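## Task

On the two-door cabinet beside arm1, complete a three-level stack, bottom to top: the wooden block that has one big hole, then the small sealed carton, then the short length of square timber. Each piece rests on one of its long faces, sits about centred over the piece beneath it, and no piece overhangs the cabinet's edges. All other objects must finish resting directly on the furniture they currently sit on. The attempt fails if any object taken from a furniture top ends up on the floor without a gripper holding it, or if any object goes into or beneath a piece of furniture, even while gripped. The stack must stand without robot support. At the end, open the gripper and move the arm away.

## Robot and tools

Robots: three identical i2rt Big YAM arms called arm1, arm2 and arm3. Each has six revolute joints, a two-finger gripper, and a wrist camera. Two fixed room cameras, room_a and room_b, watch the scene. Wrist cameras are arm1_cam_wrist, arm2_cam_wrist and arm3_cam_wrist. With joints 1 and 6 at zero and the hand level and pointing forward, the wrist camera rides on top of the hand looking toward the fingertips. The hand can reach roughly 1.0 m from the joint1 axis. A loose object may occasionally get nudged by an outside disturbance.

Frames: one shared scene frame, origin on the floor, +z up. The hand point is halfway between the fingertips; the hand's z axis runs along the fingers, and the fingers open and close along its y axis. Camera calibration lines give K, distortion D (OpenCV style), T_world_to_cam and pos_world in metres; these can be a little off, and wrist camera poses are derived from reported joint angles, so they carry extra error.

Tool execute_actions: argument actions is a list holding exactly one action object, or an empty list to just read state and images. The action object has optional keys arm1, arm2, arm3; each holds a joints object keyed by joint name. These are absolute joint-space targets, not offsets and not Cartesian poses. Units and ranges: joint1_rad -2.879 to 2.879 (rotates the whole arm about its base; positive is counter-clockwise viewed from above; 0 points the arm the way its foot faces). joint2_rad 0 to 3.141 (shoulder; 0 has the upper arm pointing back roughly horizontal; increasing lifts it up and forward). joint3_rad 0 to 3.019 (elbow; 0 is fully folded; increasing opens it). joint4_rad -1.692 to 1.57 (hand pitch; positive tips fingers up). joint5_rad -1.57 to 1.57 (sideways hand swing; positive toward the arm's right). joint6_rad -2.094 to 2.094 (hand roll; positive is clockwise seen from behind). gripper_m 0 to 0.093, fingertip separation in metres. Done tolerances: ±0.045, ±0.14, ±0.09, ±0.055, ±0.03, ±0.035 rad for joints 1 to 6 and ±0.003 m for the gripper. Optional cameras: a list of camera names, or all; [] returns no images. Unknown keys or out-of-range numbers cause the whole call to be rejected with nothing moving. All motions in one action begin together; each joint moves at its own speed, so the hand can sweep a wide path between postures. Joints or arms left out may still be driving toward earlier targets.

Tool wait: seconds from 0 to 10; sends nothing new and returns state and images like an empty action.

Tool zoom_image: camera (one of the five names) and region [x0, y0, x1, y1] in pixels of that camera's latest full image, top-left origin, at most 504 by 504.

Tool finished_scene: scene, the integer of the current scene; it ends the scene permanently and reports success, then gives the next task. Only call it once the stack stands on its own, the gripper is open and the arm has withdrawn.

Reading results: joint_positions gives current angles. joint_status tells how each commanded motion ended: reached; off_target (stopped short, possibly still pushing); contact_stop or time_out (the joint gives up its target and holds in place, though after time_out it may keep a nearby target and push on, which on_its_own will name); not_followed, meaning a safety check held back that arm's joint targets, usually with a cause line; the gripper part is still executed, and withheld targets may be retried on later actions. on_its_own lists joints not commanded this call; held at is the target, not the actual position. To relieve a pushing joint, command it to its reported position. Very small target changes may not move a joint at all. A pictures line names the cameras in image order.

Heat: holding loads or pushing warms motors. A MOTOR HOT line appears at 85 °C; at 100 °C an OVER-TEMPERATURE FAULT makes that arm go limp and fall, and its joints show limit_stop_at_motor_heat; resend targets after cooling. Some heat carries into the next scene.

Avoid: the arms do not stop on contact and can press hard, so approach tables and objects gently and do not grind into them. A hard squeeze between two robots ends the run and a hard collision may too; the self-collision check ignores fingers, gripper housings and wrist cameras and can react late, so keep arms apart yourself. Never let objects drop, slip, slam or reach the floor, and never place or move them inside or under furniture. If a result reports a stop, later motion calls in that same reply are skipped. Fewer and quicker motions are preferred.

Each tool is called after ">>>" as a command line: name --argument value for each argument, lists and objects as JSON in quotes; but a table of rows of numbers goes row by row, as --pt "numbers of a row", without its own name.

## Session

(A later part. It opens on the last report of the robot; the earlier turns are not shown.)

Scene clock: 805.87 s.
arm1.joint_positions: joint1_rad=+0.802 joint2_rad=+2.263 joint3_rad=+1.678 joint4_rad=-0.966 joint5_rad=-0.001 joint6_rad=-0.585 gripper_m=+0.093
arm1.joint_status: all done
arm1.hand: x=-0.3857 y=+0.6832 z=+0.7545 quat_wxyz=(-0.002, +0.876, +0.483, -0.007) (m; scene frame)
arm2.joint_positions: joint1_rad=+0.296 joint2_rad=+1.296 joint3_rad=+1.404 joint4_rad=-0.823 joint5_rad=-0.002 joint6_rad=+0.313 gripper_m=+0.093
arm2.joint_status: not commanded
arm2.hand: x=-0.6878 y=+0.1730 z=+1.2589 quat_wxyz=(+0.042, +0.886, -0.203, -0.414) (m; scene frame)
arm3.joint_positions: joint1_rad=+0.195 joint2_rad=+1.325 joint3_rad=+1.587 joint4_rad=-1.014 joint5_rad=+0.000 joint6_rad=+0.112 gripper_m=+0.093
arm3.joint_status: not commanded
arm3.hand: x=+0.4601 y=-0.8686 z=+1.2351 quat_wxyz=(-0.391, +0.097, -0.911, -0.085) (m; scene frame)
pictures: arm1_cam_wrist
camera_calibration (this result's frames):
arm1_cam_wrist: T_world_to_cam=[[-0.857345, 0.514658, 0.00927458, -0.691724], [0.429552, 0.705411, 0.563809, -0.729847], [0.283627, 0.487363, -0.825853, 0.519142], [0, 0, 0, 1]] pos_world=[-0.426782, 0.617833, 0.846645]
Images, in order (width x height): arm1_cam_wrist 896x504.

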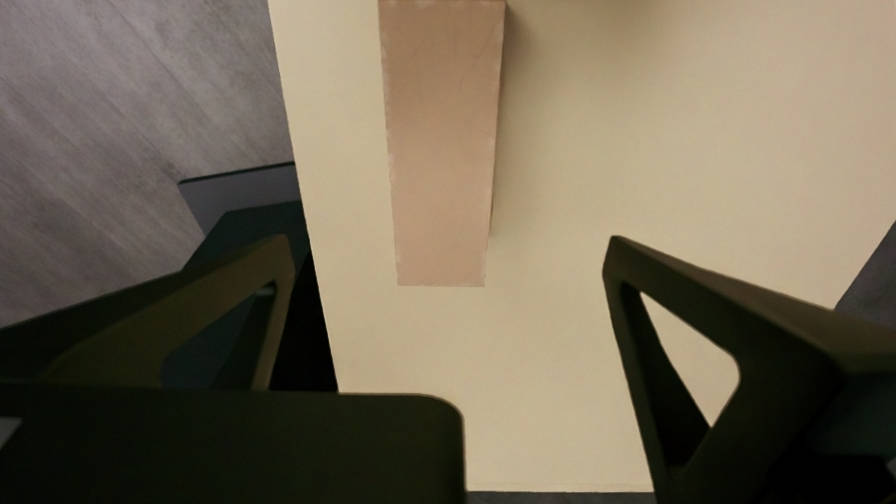

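>>> execute_actions --actions '[{"arm1": {"joints": {"joint2_rad": 2.39, "joint3_rad": 1.75, "joint4_rad": -0.886}}}]' --cameras '["arm1_cam_wrist"]'

Scene clock: 847.67 s.
arm1.joint_positions: joint1_rad=+0.802 joint2_rad=+2.392 joint3_rad=+1.719 joint4_rad=-0.901 joint5_rad=-0.001 joint6_rad=-0.585 gripper_m=+0.093
arm1.joint_status: all done
arm1.hand: x=-0.3892 y=+0.6820 z=+0.6875 quat_wxyz=(-0.001, +0.876, +0.483, +0.004) (m; scene frame)
arm2.joint_positions: joint1_rad=+0.296 joint2_rad=+1.296 joint3_rad=+1.404 joint4_rad=-0.823 joint5_rad=-0.002 joint6_rad=+0.313 gripper_m=+0.093
arm2.joint_status: not commanded
arm2.hand: x=-0.6878 y=+0.1730 z=+1.2589 quat_wxyz=(+0.042, +0.886, -0.203, -0.414) (m; scene frame)
arm3.joint_positions: joint1_rad=+0.195 joint2_rad=+1.325 joint3_rad=+1.587 joint4_rad=-1.014 joint5_rad=+0.000 joint6_rad=+0.112 gripper_m=+0.093
arm3.joint_status: not commanded
arm3.hand: x=+0.4601 y=-0.8686 z=+1.2351 quat_wxyz=(-0.391, +0.097, -0.911, -0.085) (m; scene frame)
pictures: arm1_cam_wrist
camera_calibration (this result's frames):
arm1_cam_wrist: T_world_to_cam=[[-0.85735, 0.514721, -0.00356257, -0.684699], [0.417899, 0.700085, 0.579001, -0.701015], [0.300518, 0.494918, -0.815319, 0.459576], [0, 0, 0, 1]] pos_world=[-0.432184, 0.615746, 0.77815]
Images, in order (width x height): arm1_cam_wrist 896x504.

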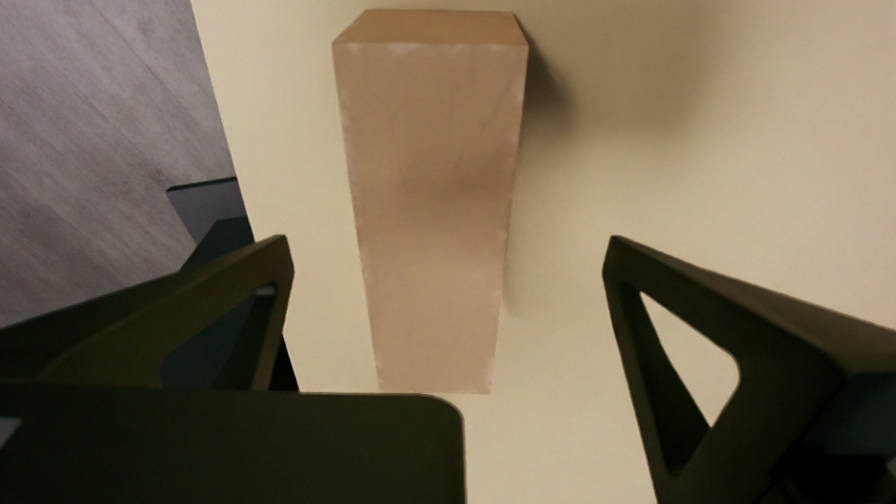

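>>> execute_actions --actions '[{"arm1": {"joints": {"joint2_rad": 2.45, "joint3_rad": 1.698, "joint4_rad": -0.808}}}]' --cameras '["arm1_cam_wrist"]'

Scene clock: 871.73 s.
arm1.joint_positions: joint1_rad=+0.802 joint2_rad=+2.436 joint3_rad=+1.697 joint4_rad=-0.826 joint5_rad=-0.001 joint6_rad=-0.585 gripper_m=+0.093
arm1.joint_status: all done
arm1.hand: x=-0.3845 y=+0.6843 z=+0.6540 quat_wxyz=(-0.002, +0.876, +0.483, -0.001) (m; scene frame)
arm2.joint_positions: joint1_rad=+0.296 joint2_rad=+1.296 joint3_rad=+1.404 joint4_rad=-0.823 joint5_rad=-0.002 joint6_rad=+0.313 gripper_m=+0.093
arm2.joint_status: not commanded
arm2.hand: x=-0.6878 y=+0.1730 z=+1.2589 quat_wxyz=(+0.042, +0.886, -0.203, -0.414) (m; scene frame)
arm3.joint_positions: joint1_rad=+0.195 joint2_rad=+1.325 joint3_rad=+1.587 joint4_rad=-1.014 joint5_rad=+0.000 joint6_rad=+0.112 gripper_m=+0.093
arm3.joint_status: not commanded
arm3.hand: x=+0.4601 y=-0.8686 z=+1.2351 quat_wxyz=(-0.391, +0.097, -0.911, -0.085) (m; scene frame)
pictures: arm1_cam_wrist
camera_calibration (this result's frames):
arm1_cam_wrist: T_world_to_cam=[[-0.85738, 0.51468, 0.00187682, -0.685493], [0.422875, 0.702359, 0.572599, -0.680694], [0.293387, 0.491729, -0.819834, 0.432158], [0, 0, 0, 1]] pos_world=[-0.426669, 0.618396, 0.745349]
Images, in order (width x height): arm1_cam_wrist 896x504.

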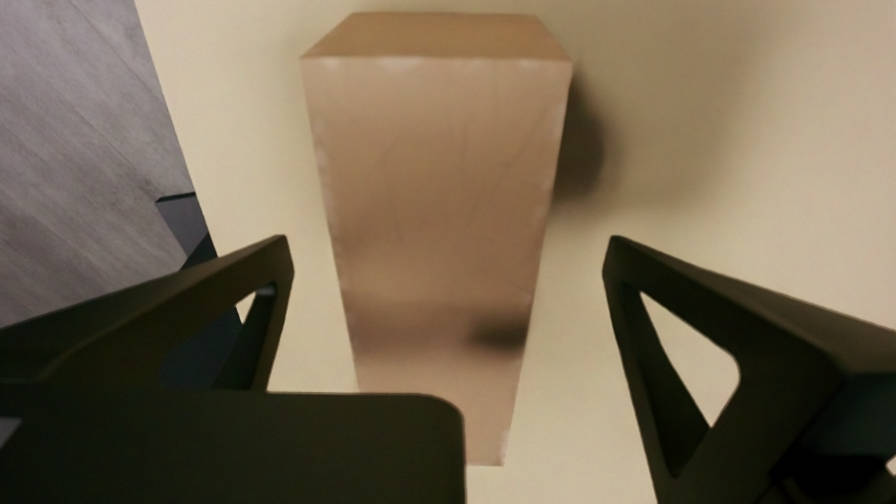

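>>> execute_actions --actions '[{"arm1": {"joints": {"joint2_rad": 2.468, "joint4_rad": -0.798}}}]' --cameras '["arm1_cam_wrist"]'

Scene clock: 876.40 s.
arm1.joint_positions: joint1_rad=+0.802 joint2_rad=+2.442 joint3_rad=+1.697 joint4_rad=-0.816 joint5_rad=-0.001 joint6_rad=-0.585 gripper_m=+0.093
arm1.joint_status: all done
arm1.hand: x=-0.3847 y=+0.6842 z=+0.6501 quat_wxyz=(-0.002, +0.876, +0.483, -0.002) (m; scene frame)
arm2.joint_positions: joint1_rad=+0.296 joint2_rad=+1.296 joint3_rad=+1.404 joint4_rad=-0.823 joint5_rad=-0.002 joint6_rad=+0.313 gripper_m=+0.093
arm2.joint_status: not commanded
arm2.hand: x=-0.6878 y=+0.1730 z=+1.2589 quat_wxyz=(+0.042, +0.886, -0.203, -0.414) (m; scene frame)
arm3.joint_positions: joint1_rad=+0.195 joint2_rad=+1.325 joint3_rad=+1.587 joint4_rad=-1.014 joint5_rad=+0.000 joint6_rad=+0.112 gripper_m=+0.093
arm3.joint_status: not commanded
arm3.hand: x=+0.4601 y=-0.8686 z=+1.2351 quat_wxyz=(-0.391, +0.097, -0.911, -0.085) (m; scene frame)
pictures: arm1_cam_wrist
camera_calibration (this result's frames):
arm1_cam_wrist: T_world_to_cam=[[-0.85738, 0.514671, 0.00361749, -0.686802], [0.424455, 0.703081, 0.570539, -0.676763], [0.291097, 0.490704, -0.821262, 0.429781], [0, 0, 0, 1]] pos_world=[-0.426702, 0.6184, 0.741567]
Images, in order (width x height): arm1_cam_wrist 896x504.

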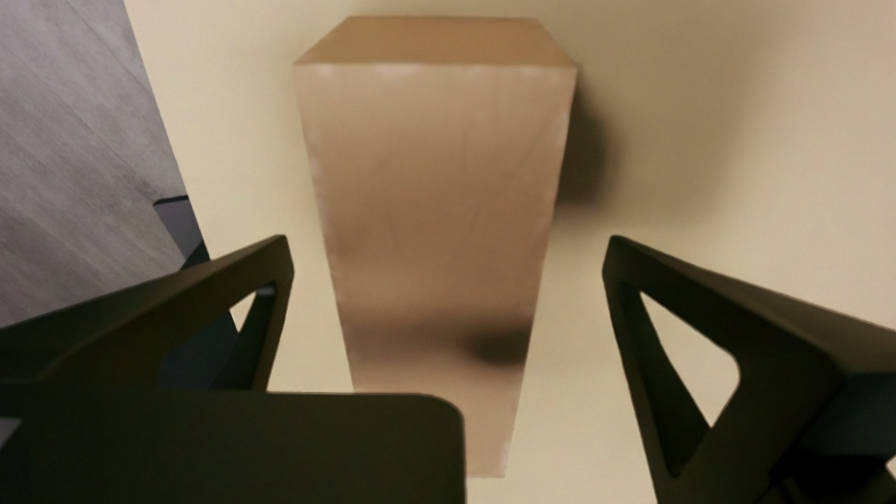

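>>> execute_actions --actions '[{"arm1": {"joints": {"joint2_rad": 2.482, "joint4_rad": -0.795}}}]' --cameras '["arm1_cam_wrist"]'

Scene clock: 882.83 s.
arm1.joint_positions: joint1_rad=+0.802 joint2_rad=+2.459 joint3_rad=+1.697 joint4_rad=-0.813 joint5_rad=-0.001 joint6_rad=-0.585 gripper_m=+0.093
arm1.joint_status: all done
arm1.hand: x=-0.3805 y=+0.6862 z=+0.6395 quat_wxyz=(-0.001, +0.876, +0.483, +0.005) (m; scene frame)
arm2.joint_positions: joint1_rad=+0.296 joint2_rad=+1.296 joint3_rad=+1.404 joint4_rad=-0.823 joint5_rad=-0.002 joint6_rad=+0.313 gripper_m=+0.093
arm2.joint_status: not commanded
arm2.hand: x=-0.6878 y=+0.1730 z=+1.2589 quat_wxyz=(+0.042, +0.886, -0.203, -0.414) (m; scene frame)
arm3.joint_positions: joint1_rad=+0.195 joint2_rad=+1.325 joint3_rad=+1.587 joint4_rad=-1.014 joint5_rad=+0.000 joint6_rad=+0.112 gripper_m=+0.093
arm3.joint_status: not commanded
arm3.hand: x=+0.4601 y=-0.8686 z=+1.2351 quat_wxyz=(-0.391, +0.097, -0.911, -0.085) (m; scene frame)
pictures: arm1_cam_wrist
camera_calibration (this result's frames):
arm1_cam_wrist: T_world_to_cam=[[-0.857344, 0.514727, -0.00421526, -0.679154], [0.417298, 0.69981, 0.579765, -0.680321], [0.301371, 0.495299, -0.814773, 0.41555], [0, 0, 0, 1]] pos_world=[-0.423606, 0.619853, 0.730143]
Images, in order (width x height): arm1_cam_wrist 896x504.

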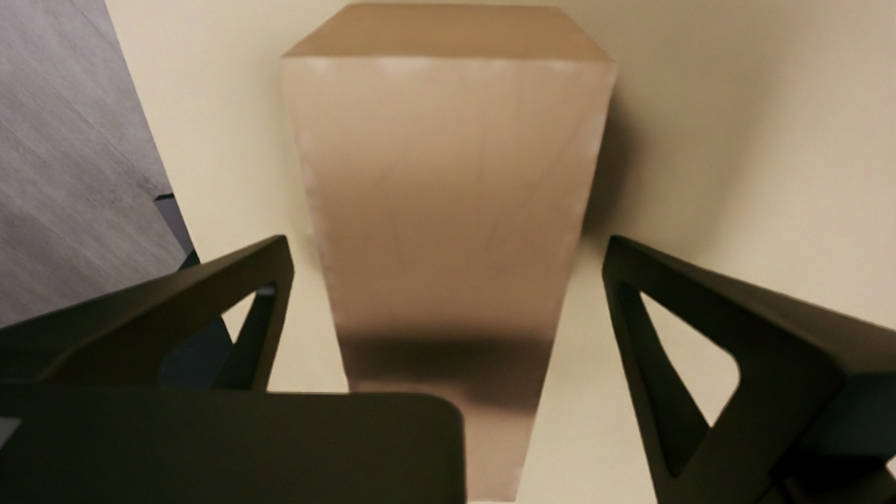

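>>> execute_actions --actions '[{"arm1": {"joints": {"joint2_rad": 2.462, "joint4_rad": -0.805, "gripper_m": 0.035}}}]' --cameras '["arm1_cam_wrist"]'

Scene clock: 887.80 s.
arm1.joint_positions: joint1_rad=+0.802 joint2_rad=+2.459 joint3_rad=+1.697 joint4_rad=-0.813 joint5_rad=-0.001 joint6_rad=-0.585 gripper_m=+0.046
arm1.joint_status: gripper_m off_target (ended at +0.046, target +0.035); the others done
arm1.hand: x=-0.3805 y=+0.6862 z=+0.6395 quat_wxyz=(-0.001, +0.876, +0.483, +0.005) (m; scene frame)
arm2.joint_positions: joint1_rad=+0.296 joint2_rad=+1.296 joint3_rad=+1.404 joint4_rad=-0.823 joint5_rad=-0.002 joint6_rad=+0.313 gripper_m=+0.093
arm2.joint_status: not commanded
arm2.hand: x=-0.6878 y=+0.1730 z=+1.2589 quat_wxyz=(+0.042, +0.886, -0.203, -0.414) (m; scene frame)
arm3.joint_positions: joint1_rad=+0.195 joint2_rad=+1.325 joint3_rad=+1.587 joint4_rad=-1.014 joint5_rad=+0.000 joint6_rad=+0.112 gripper_m=+0.093
arm3.joint_status: not commanded
arm3.hand: x=+0.4601 y=-0.8686 z=+1.2351 quat_wxyz=(-0.391, +0.097, -0.911, -0.085) (m; scene frame)
pictures: arm1_cam_wrist
camera_calibration (this result's frames):
arm1_cam_wrist: T_world_to_cam=[[-0.857344, 0.514727, -0.00421526, -0.679154], [0.417298, 0.69981, 0.579765, -0.680321], [0.301371, 0.495299, -0.814773, 0.41555], [0, 0, 0, 1]] pos_world=[-0.423606, 0.619853, 0.730143]
Images, in order (width x height): arm1_cam_wrist 896x504.

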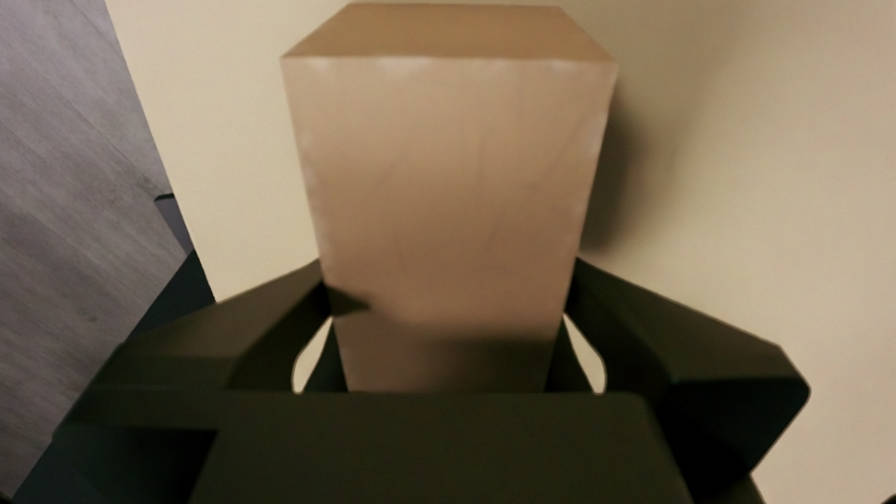

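>>> execute_actions --actions '[{"arm1": {"joints": {"joint2_rad": 2.28, "joint4_rad": -0.96}}}]' --cameras '["arm1_cam_wrist"]'

Scene clock: 918.03 s.
arm1.joint_positions: joint1_rad=+0.802 joint2_rad=+2.288 joint3_rad=+1.684 joint4_rad=-0.945 joint5_rad=-0.001 joint6_rad=-0.585 gripper_m=+0.046
arm1.joint_status: all done
arm1.hand: x=-0.3878 y=+0.6824 z=+0.7410 quat_wxyz=(-0.002, +0.876, +0.483, -0.008) (m; scene frame)
arm2.joint_positions: joint1_rad=+0.296 joint2_rad=+1.296 joint3_rad=+1.404 joint4_rad=-0.823 joint5_rad=-0.002 joint6_rad=+0.313 gripper_m=+0.093
arm2.joint_status: not commanded
arm2.hand: x=-0.6878 y=+0.1730 z=+1.2589 quat_wxyz=(+0.042, +0.886, -0.203, -0.414) (m; scene frame)
arm3.joint_positions: joint1_rad=+0.195 joint2_rad=+1.325 joint3_rad=+1.587 joint4_rad=-1.014 joint5_rad=+0.000 joint6_rad=+0.112 gripper_m=+0.093
arm3.joint_status: not commanded
arm3.hand: x=+0.4601 y=-0.8686 z=+1.2351 quat_wxyz=(-0.391, +0.097, -0.911, -0.085) (m; scene frame)
pictures: arm1_cam_wrist
camera_calibration (this result's frames):
arm1_cam_wrist: T_world_to_cam=[[-0.857333, 0.514658, 0.0103624, -0.693763], [0.430525, 0.705856, 0.562508, -0.719645], [0.282185, 0.486718, -0.826727, 0.509535], [0, 0, 0, 1]] pos_world=[-0.428744, 0.617017, 0.833242]
Images, in order (width x height): arm1_cam_wrist 896x504.

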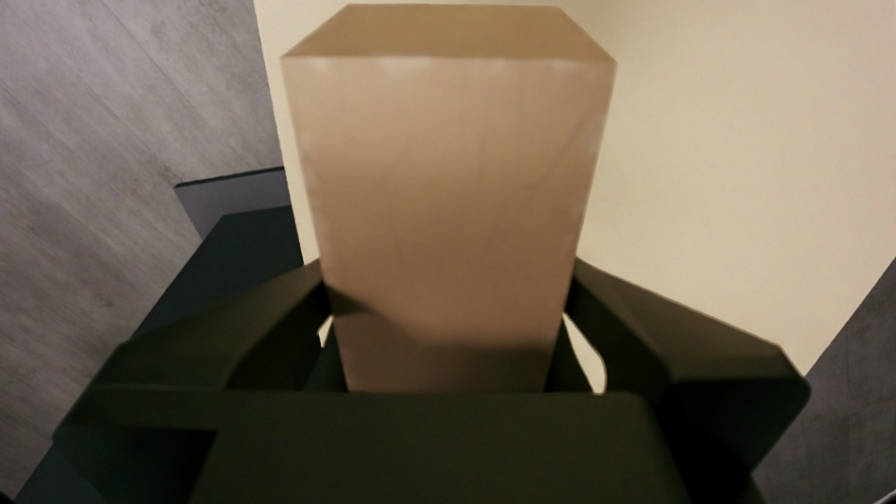

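>>> execute_actions --actions '[{"arm1": {"joints": {"joint2_rad": 1.88, "joint4_rad": -1.375, "joint6_rad": 1.325}}}]' --cameras '["arm1_cam_wrist", "room_b"]'

Scene clock: 930.83 s.
arm1.joint_positions: joint1_rad=+0.802 joint2_rad=+1.882 joint3_rad=+1.675 joint4_rad=-1.360 joint5_rad=-0.001 joint6_rad=+1.309 gripper_m=+0.046
arm1.joint_status: all done
arm1.hand: x=-0.3298 y=+0.7073 z=+0.9786 quat_wxyz=(-0.002, +0.903, -0.429, -0.001) (m; scene frame)
arm2.joint_positions: joint1_rad=+0.296 joint2_rad=+1.296 joint3_rad=+1.404 joint4_rad=-0.823 joint5_rad=-0.002 joint6_rad=+0.313 gripper_m=+0.093
arm2.joint_status: not commanded
arm2.hand: x=-0.6878 y=+0.1730 z=+1.2589 quat_wxyz=(+0.042, +0.886, -0.203, -0.414) (m; scene frame)
arm3.joint_positions: joint1_rad=+0.195 joint2_rad=+1.325 joint3_rad=+1.587 joint4_rad=-1.014 joint5_rad=+0.000 joint6_rad=+0.112 gripper_m=+0.093
arm3.joint_status: not commanded
arm3.hand: x=+0.4601 y=-0.8686 z=+1.2351 quat_wxyz=(-0.391, +0.097, -0.911, -0.085) (m; scene frame)
pictures: arm1_cam_wrist, room_b
camera_calibration (this result's frames):
arm1_cam_wrist: T_world_to_cam=[[0.760363, 0.649499, 0.000185294, -0.211195], [0.533658, -0.624912, 0.56982, 0.0722353], [0.370213, -0.433171, -0.82177, 1.35228], [0, 0, 0, 1]] pos_world=[-0.378596, 0.76808, 1.07014]
Images, in order (width x height): arm1_cam_wrist 896x504, room_b 896x504.

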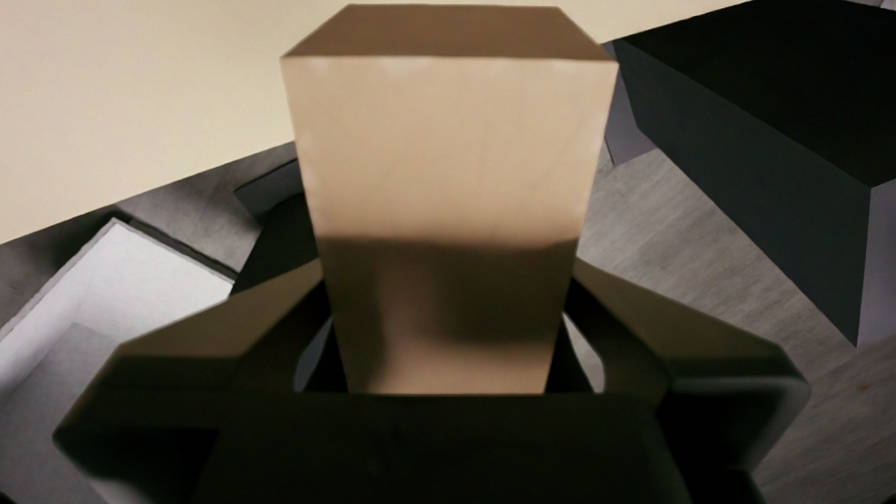

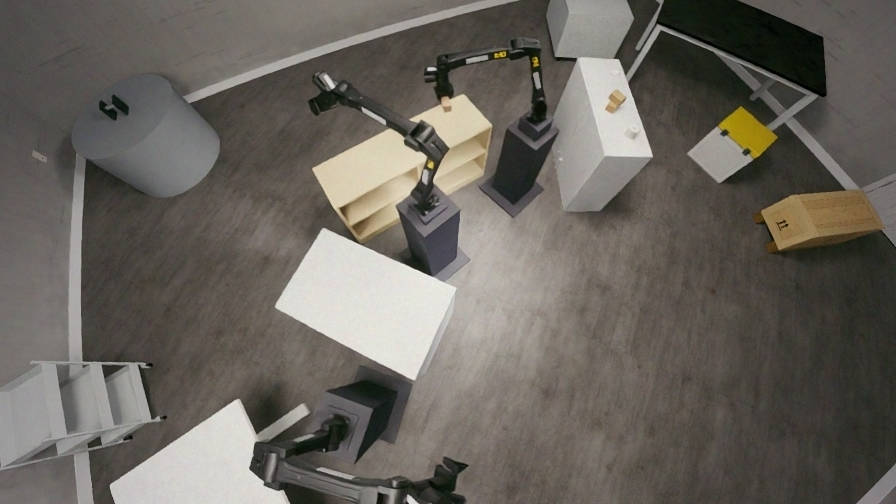

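>>> execute_actions --actions '[{"arm1": {"joints": {"joint1_rad": -2.01}}}]' --cameras '["arm1_cam_wrist", "room_a", "room_b"]'

Scene clock: 939.30 s.
arm1.joint_positions: joint1_rad=-2.017 joint2_rad=+1.883 joint3_rad=+1.675 joint4_rad=-1.360 joint5_rad=+0.001 joint6_rad=+1.310 gripper_m=+0.046
arm1.joint_status: all done
arm1.hand: x=+0.6215 y=+1.3349 z=+0.9848 quat_wxyz=(-0.002, -0.279, -0.960, -0.004) (m; scene frame)
arm2.joint_positions: joint1_rad=+0.296 joint2_rad=+1.296 joint3_rad=+1.404 joint4_rad=-0.823 joint5_rad=-0.002 joint6_rad=+0.313 gripper_m=+0.093
arm2.joint_status: not commanded
arm2.hand: x=-0.6878 y=+0.1730 z=+1.2589 quat_wxyz=(+0.042, +0.886, -0.203, -0.414) (m; scene frame)
arm3.joint_positions: joint1_rad=+0.195 joint2_rad=+1.325 joint3_rad=+1.587 joint4_rad=-1.014 joint5_rad=+0.000 joint6_rad=+0.112 gripper_m=+0.093
arm3.joint_status: not commanded
arm3.hand: x=+0.4601 y=-0.8686 z=+1.2351 quat_wxyz=(-0.391, +0.097, -0.911, -0.085) (m; scene frame)
pictures: arm1_cam_wrist, room_a, room_b
camera_calibration (this result's frames):
arm1_cam_wrist: T_world_to_cam=[[-0.516606, -0.856147, -0.0114158, 1.47274], [-0.706194, 0.418508, 0.571088, -0.670305], [-0.484157, 0.303089, -0.82081, 0.824242], [0, 0, 0, 1]] pos_world=[0.686524, 1.29159, 1.07616]
Images, in order (width x height): arm1_cam_wrist 896x504, room_a 896x504, room_b 896x504.

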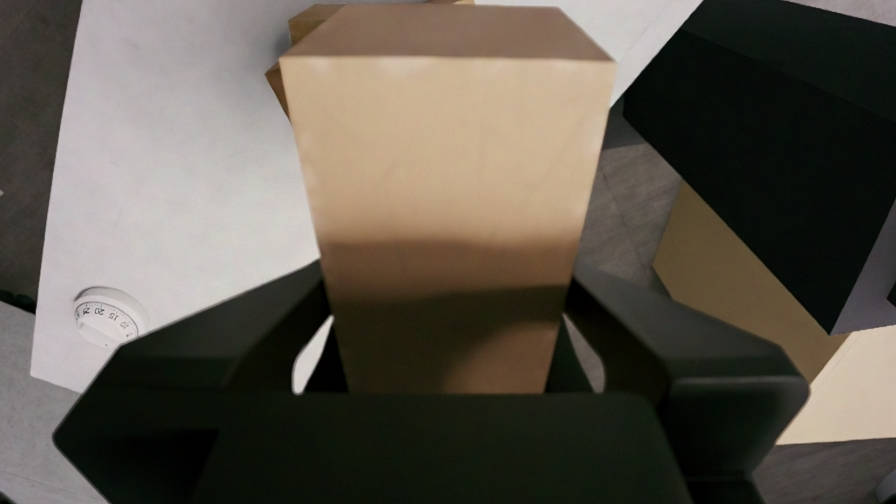

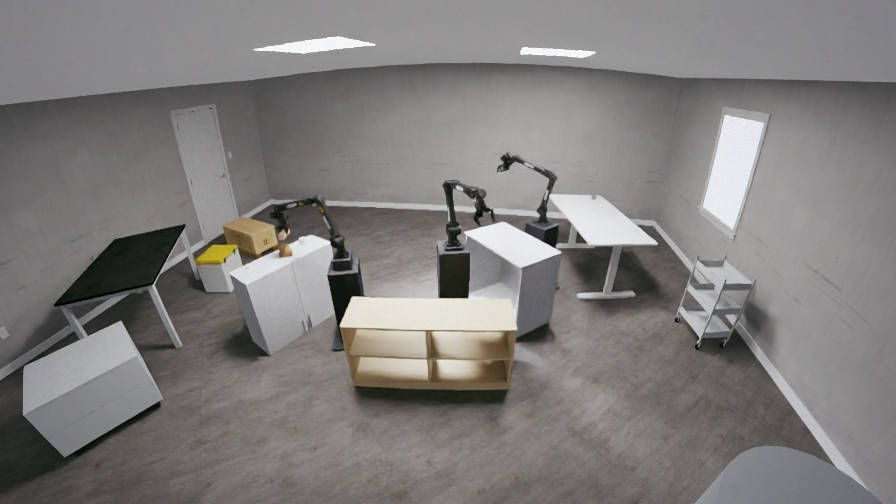

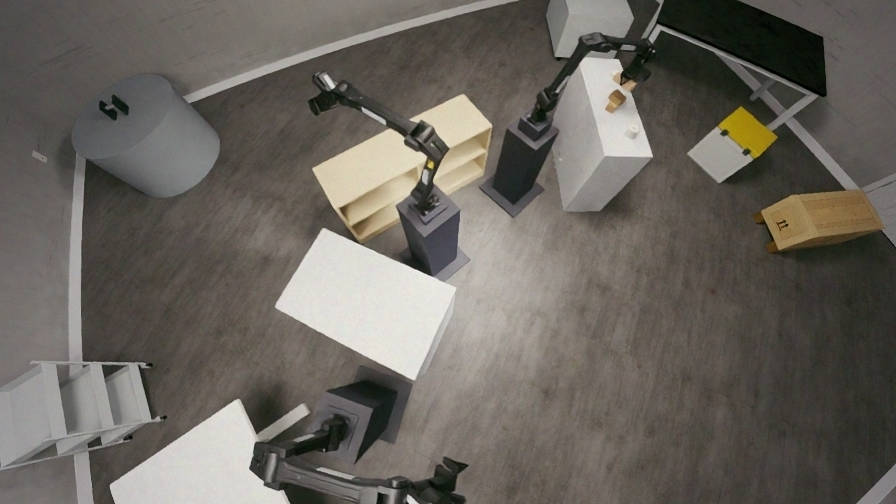

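>>> execute_actions --actions '[{"arm1": {"joints": {"joint1_rad": -2.0, "joint2_rad": 1.985, "joint4_rad": -1.25}}}]' --cameras '["arm1_cam_wrist", "room_a", "room_b"]'

Scene clock: 951.67 s.
arm1.joint_positions: joint1_rad=-2.009 joint2_rad=+2.003 joint3_rad=+1.675 joint4_rad=-1.265 joint5_rad=+0.001 joint6_rad=+1.311 gripper_m=+0.046
arm1.joint_status: all done
arm1.hand: x=+0.6337 y=+1.3532 z=+0.9168 quat_wxyz=(+0.005, -0.275, -0.961, +0.006) (m; scene frame)
arm2.joint_positions: joint1_rad=+0.296 joint2_rad=+1.296 joint3_rad=+1.404 joint4_rad=-0.823 joint5_rad=-0.002 joint6_rad=+0.313 gripper_m=+0.093
arm2.joint_status: not commanded
arm2.hand: x=-0.6878 y=+0.1730 z=+1.2589 quat_wxyz=(+0.042, +0.886, -0.203, -0.414) (m; scene frame)
arm3.joint_positions: joint1_rad=+0.195 joint2_rad=+1.325 joint3_rad=+1.587 joint4_rad=-1.014 joint5_rad=+0.000 joint6_rad=+0.112 gripper_m=+0.093
arm3.joint_status: not commanded
arm3.hand: x=+0.4601 y=-0.8686 z=+1.2351 quat_wxyz=(-0.391, +0.097, -0.911, -0.085) (m; scene frame)
pictures: arm1_cam_wrist, room_a, room_b
camera_calibration (this result's frames):
arm1_cam_wrist: T_world_to_cam=[[-0.509659, -0.860282, 0.0127536, 1.47301], [-0.699041, 0.422685, 0.576784, -0.645964], [-0.501588, 0.285048, -0.816797, 0.800595], [0, 0, 0, 1]] pos_world=[0.700744, 1.31203, 1.00772]
Images, in order (width x height): arm1_cam_wrist 896x504, room_a 896x504, room_b 896x504.

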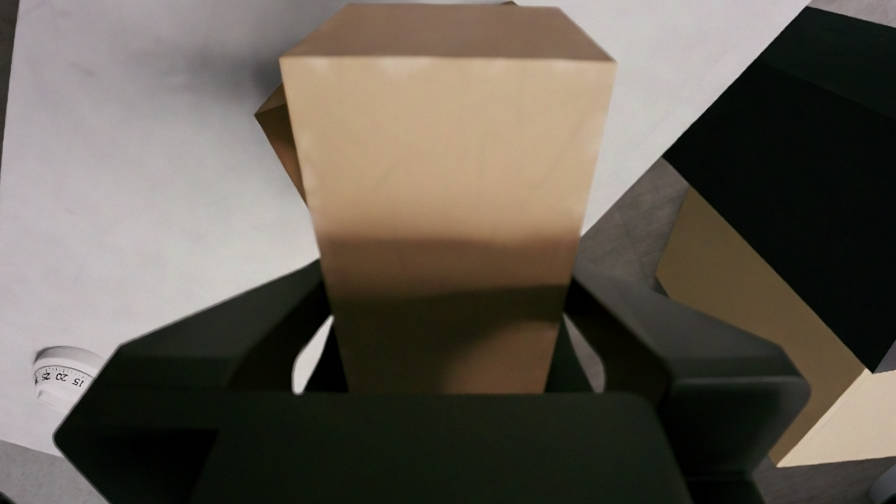

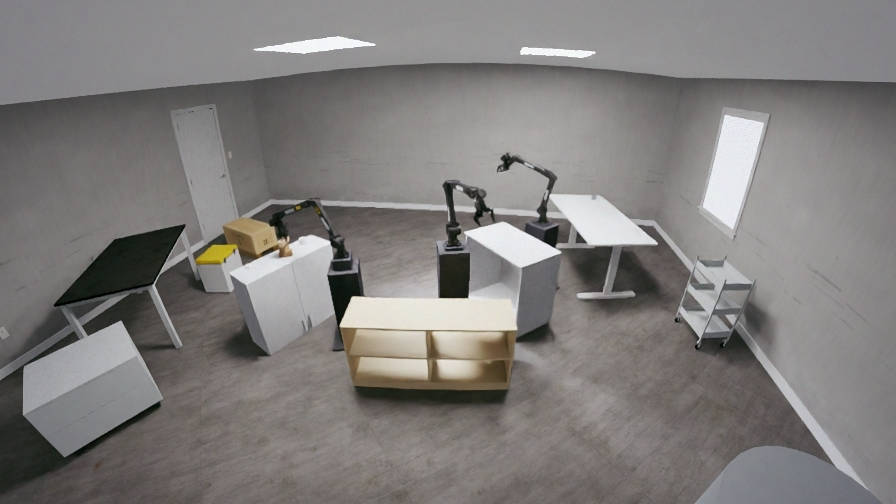

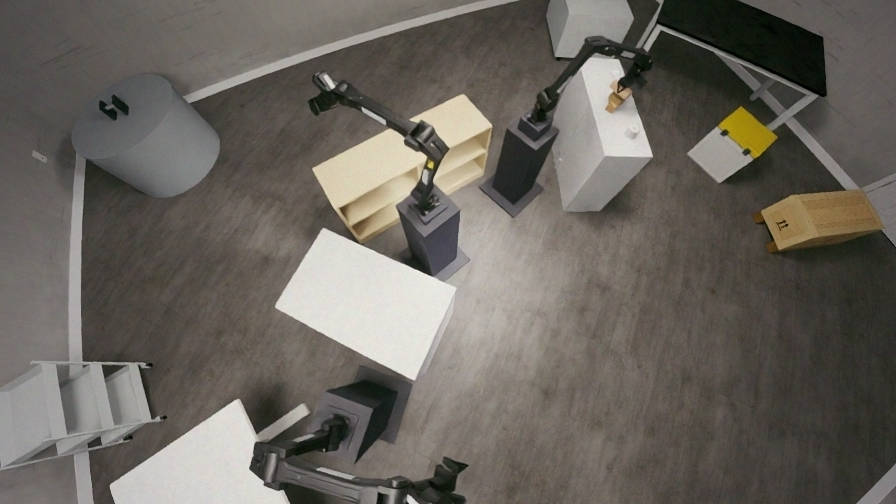

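>>> zoom_image --camera "arm1_cam_wrist" --region '[200, 0, 700, 280]'

>>> zoom_image --camera "room_a" --region '[250, 215, 330, 275]'

>>> zoom_image --camera "room_b" --region '[570, 50, 670, 130]'

Region (200, 0, 700, 280) of arm1_cam_wrist's 896x504 image, scaled by 1.008, with more detail than that image has; it fills the top 282 rows of this view, and the rest is white.

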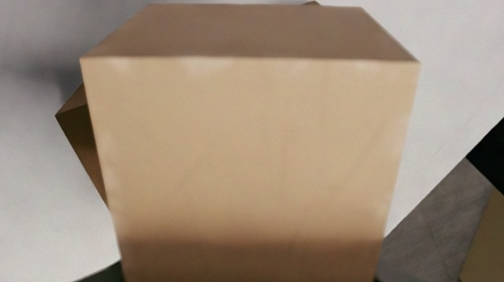

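Region (250, 215, 330, 275) of room_a's 896x504 image, scaled by 6.300, with more detail than that image has; it fills the top 378 rows of this view, and the rest is white.

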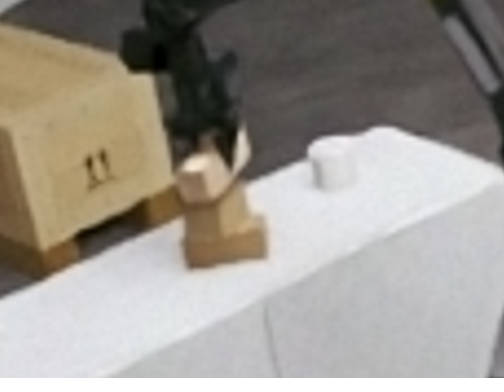

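Region (570, 50, 670, 130) of room_b's 896x504 image, scaled by 5.040, with more detail than that image has; it fills the top 403 rows of this view, and the rest is white.

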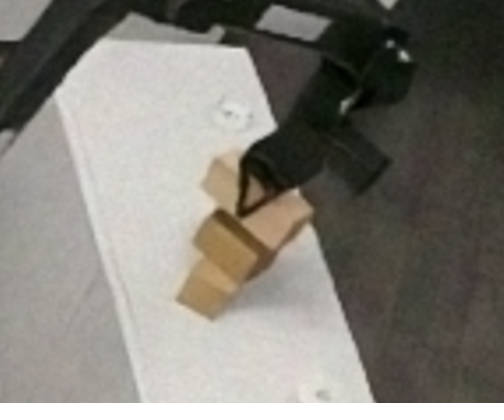

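>>> execute_actions --actions '[{"arm1": {"joints": {"joint2_rad": 2.043, "joint4_rad": -1.19}}}]' --cameras '["arm1_cam_wrist", "room_a", "room_b"]'

Scene clock: 999.53 s.
arm1.joint_positions: joint1_rad=-2.009 joint2_rad=+2.038 joint3_rad=+1.675 joint4_rad=-1.207 joint5_rad=+0.001 joint6_rad=+1.311 gripper_m=+0.046
arm1.joint_status: all done
arm1.hand: x=+0.6425 y=+1.3616 z=+0.8963 quat_wxyz=(-0.001, -0.275, -0.961, -0.003) (m; scene frame)
arm2.joint_positions: joint1_rad=+0.296 joint2_rad=+1.296 joint3_rad=+1.404 joint4_rad=-0.823 joint5_rad=-0.002 joint6_rad=+0.313 gripper_m=+0.093
arm2.joint_status: not commanded
arm2.hand: x=-0.6878 y=+0.1730 z=+1.2589 quat_wxyz=(+0.042, +0.886, -0.203, -0.414) (m; scene frame)
arm3.joint_positions: joint1_rad=+0.195 joint2_rad=+1.325 joint3_rad=+1.587 joint4_rad=-1.014 joint5_rad=+0.000 joint6_rad=+0.112 gripper_m=+0.093
arm3.joint_status: not commanded
arm3.hand: x=+0.4601 y=-0.8686 z=+1.2351 quat_wxyz=(-0.391, +0.097, -0.911, -0.085) (m; scene frame)
pictures: arm1_cam_wrist, room_a, room_b
camera_calibration (this result's frames):
arm1_cam_wrist: T_world_to_cam=[[-0.509743, -0.860277, -0.00922643, 1.5047], [-0.708601, 0.413739, 0.571581, -0.608498], [-0.487901, 0.297897, -0.820494, 0.762898], [0, 0, 0, 1]] pos_world=[0.708048, 1.31896, 0.987642]
Images, in order (width x height): arm1_cam_wrist 896x504, room_a 896x504, room_b 896x504.

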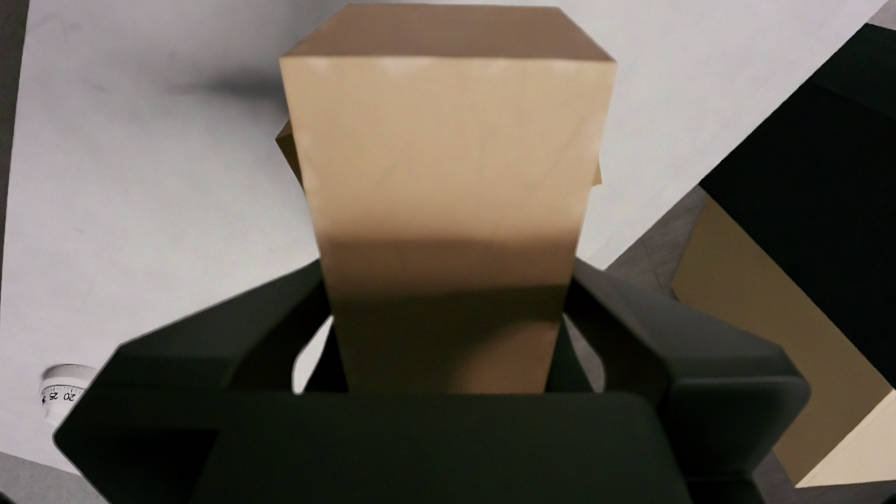

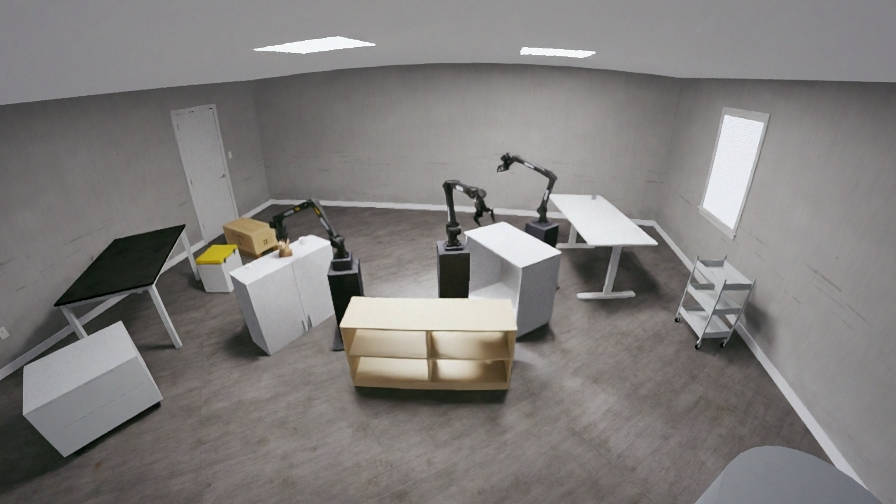

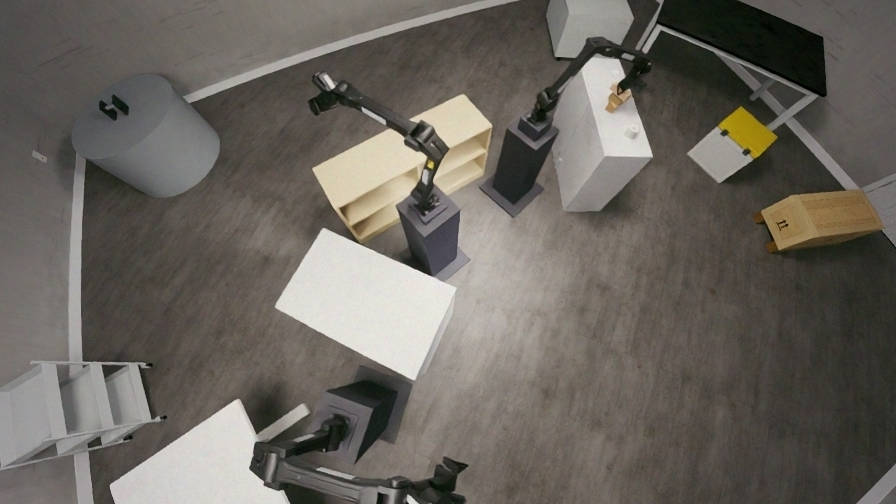

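>>> execute_actions --actions '[{"arm1": {"joints": {"joint2_rad": 2.07, "joint4_rad": -1.178}}}]' --cameras '["arm1_cam_wrist", "room_a"]'

Scene clock: 1005.63 s.
arm1.joint_positions: joint1_rad=-2.009 joint2_rad=+2.045 joint3_rad=+1.675 joint4_rad=-1.196 joint5_rad=-0.001 joint6_rad=+1.311 gripper_m=+0.046
arm1.joint_status: all done
arm1.hand: x=+0.6439 y=+1.3636 z=+0.8920 quat_wxyz=(-0.001, -0.275, -0.961, -0.006) (m; scene frame)
arm2.joint_positions: joint1_rad=+0.296 joint2_rad=+1.296 joint3_rad=+1.404 joint4_rad=-0.823 joint5_rad=-0.002 joint6_rad=+0.313 gripper_m=+0.093
arm2.joint_status: not commanded
arm2.hand: x=-0.6878 y=+0.1730 z=+1.2589 quat_wxyz=(+0.042, +0.886, -0.203, -0.414) (m; scene frame)
arm3.joint_positions: joint1_rad=+0.195 joint2_rad=+1.325 joint3_rad=+1.587 joint4_rad=-1.014 joint5_rad=+0.000 joint6_rad=+0.112 gripper_m=+0.093
arm3.joint_status: not commanded
arm3.hand: x=+0.4601 y=-0.8686 z=+1.2351 quat_wxyz=(-0.391, +0.097, -0.911, -0.085) (m; scene frame)
pictures: arm1_cam_wrist, room_a
camera_calibration (this result's frames):
arm1_cam_wrist: T_world_to_cam=[[-0.509714, -0.860224, -0.0143668, 1.51158], [-0.709471, 0.410824, 0.572603, -0.602258], [-0.486664, 0.302056, -0.819707, 0.752344], [0, 0, 0, 1]] pos_world=[0.709328, 1.32047, 0.983273]
Images, in order (width x height): arm1_cam_wrist 896x504, room_a 896x504.

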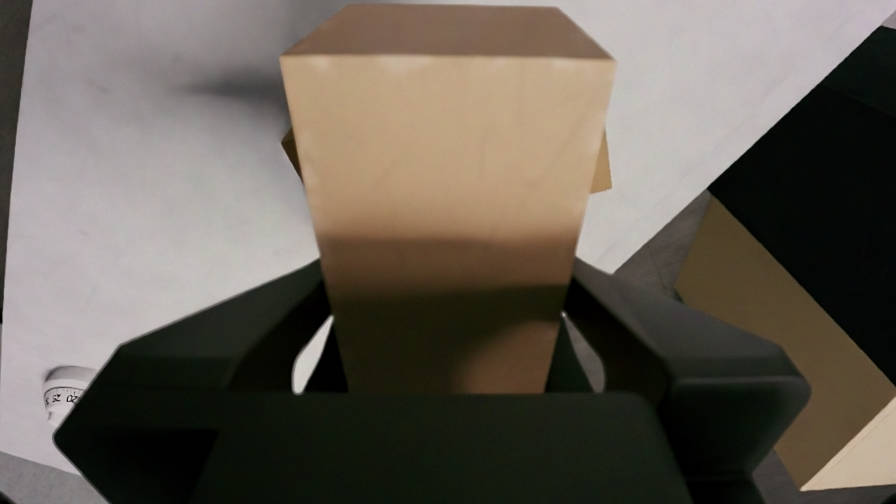

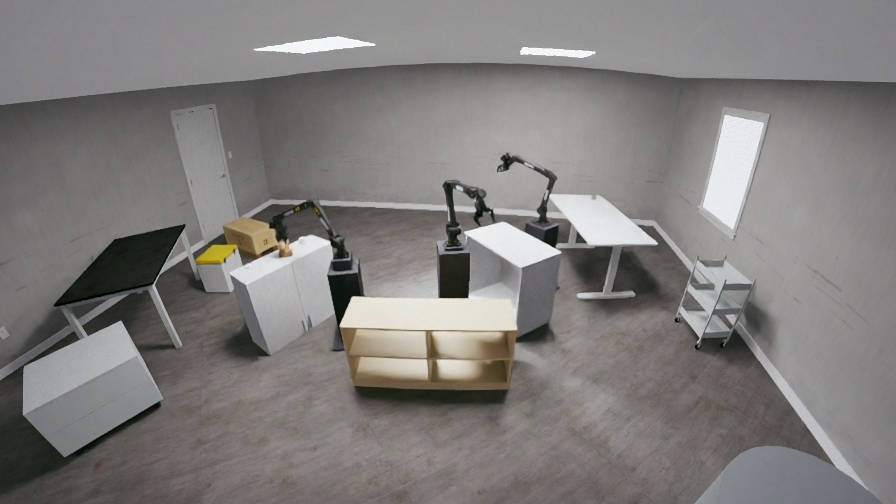

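>>> zoom_image --camera "room_a" --region '[262, 225, 312, 265]'

>>> execute_actions --actions '[{"arm1": {"joints": {"joint2_rad": 2.085}}}]' --cameras '["arm1_cam_wrist", "room_a"]'

Region (262, 225, 312, 265) of room_a's 896x504 image, scaled by 10.080, with more detail than that image has; it fills the top 403 rows of this view, and the rest is white.

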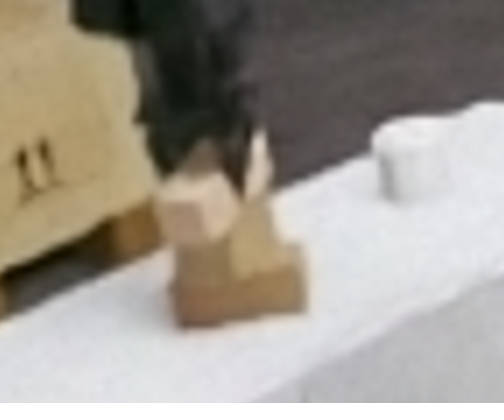

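Scene clock: 1014.87 s.
arm1.joint_positions: joint1_rad=-2.009 joint2_rad=+2.045 joint3_rad=+1.675 joint4_rad=-1.196 joint5_rad=-0.001 joint6_rad=+1.311 gripper_m=+0.046
arm1.joint_status: all done
arm1.hand: x=+0.6439 y=+1.3636 z=+0.8920 quat_wxyz=(-0.001, -0.275, -0.961, -0.006) (m; scene frame)
arm2.joint_positions: joint1_rad=+0.296 joint2_rad=+1.296 joint3_rad=+1.404 joint4_rad=-0.823 joint5_rad=-0.002 joint6_rad=+0.313 gripper_m=+0.093
arm2.joint_status: not commanded
arm2.hand: x=-0.6878 y=+0.1730 z=+1.2589 quat_wxyz=(+0.042, +0.886, -0.203, -0.414) (m; scene frame)
arm3.joint_positions: joint1_rad=+0.195 joint2_rad=+1.325 joint3_rad=+1.587 joint4_rad=-1.014 joint5_rad=+0.000 joint6_rad=+0.112 gripper_m=+0.093
arm3.joint_status: not commanded
arm3.hand: x=+0.4601 y=-0.8686 z=+1.2351 quat_wxyz=(-0.391, +0.097, -0.911, -0.085) (m; scene frame)
pictures: arm1_cam_wrist, room_a
camera_calibration (this result's frames):
arm1_cam_wrist: T_world_to_cam=[[-0.509714, -0.860224, -0.0143668, 1.51158], [-0.709471, 0.410824, 0.572603, -0.602258], [-0.486664, 0.302056, -0.819707, 0.752344], [0, 0, 0, 1]] pos_world=[0.709328, 1.32047, 0.983273]
Images, in order (width x height): arm1_cam_wrist 896x504, room_a 896x504.

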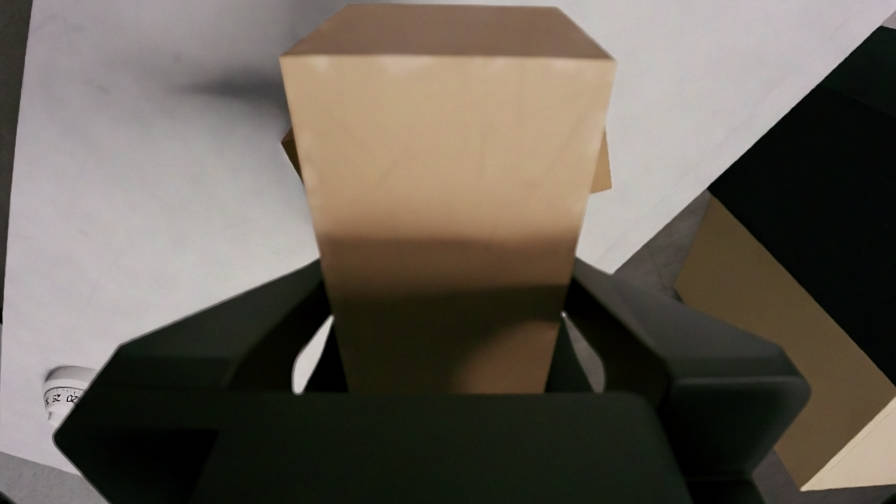

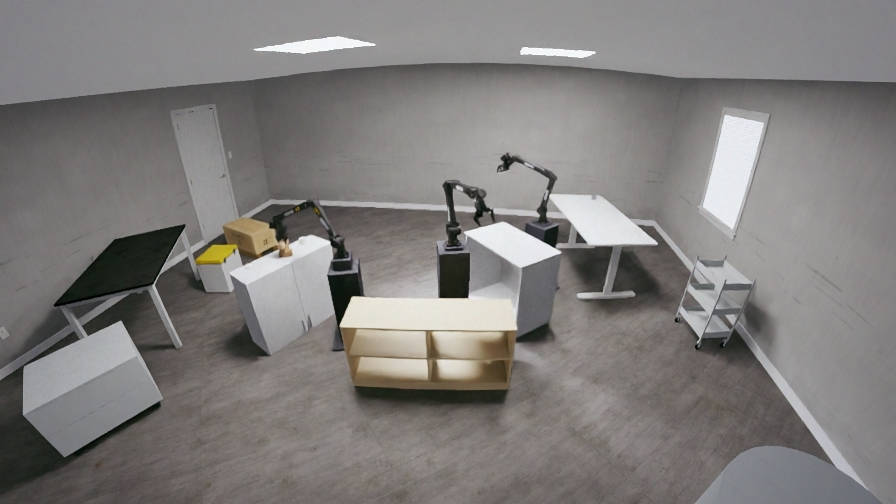

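>>> zoom_image --camera "room_a" --region '[268, 230, 303, 262]'

>>> zoom_image --camera "arm1_cam_wrist" --region '[230, 40, 680, 290]'

Region (268, 230, 303, 262) of room_a's 896x504 image, scaled by 14.400, with more detail than that image has; it fills the top 461 rows of this view, and the rest is white.

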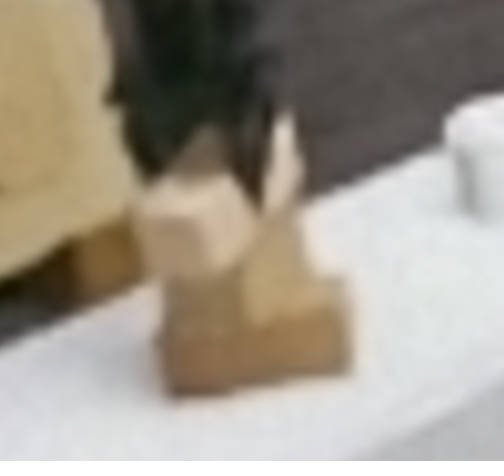

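Region (230, 40, 680, 290) of arm1_cam_wrist's 896x504 image, scaled by 1.120, with more detail than that image has.

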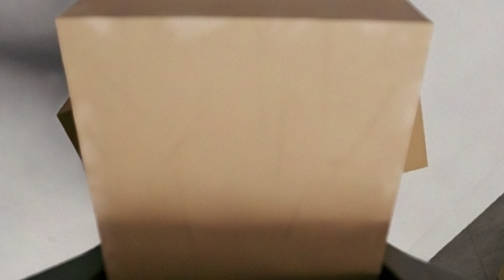

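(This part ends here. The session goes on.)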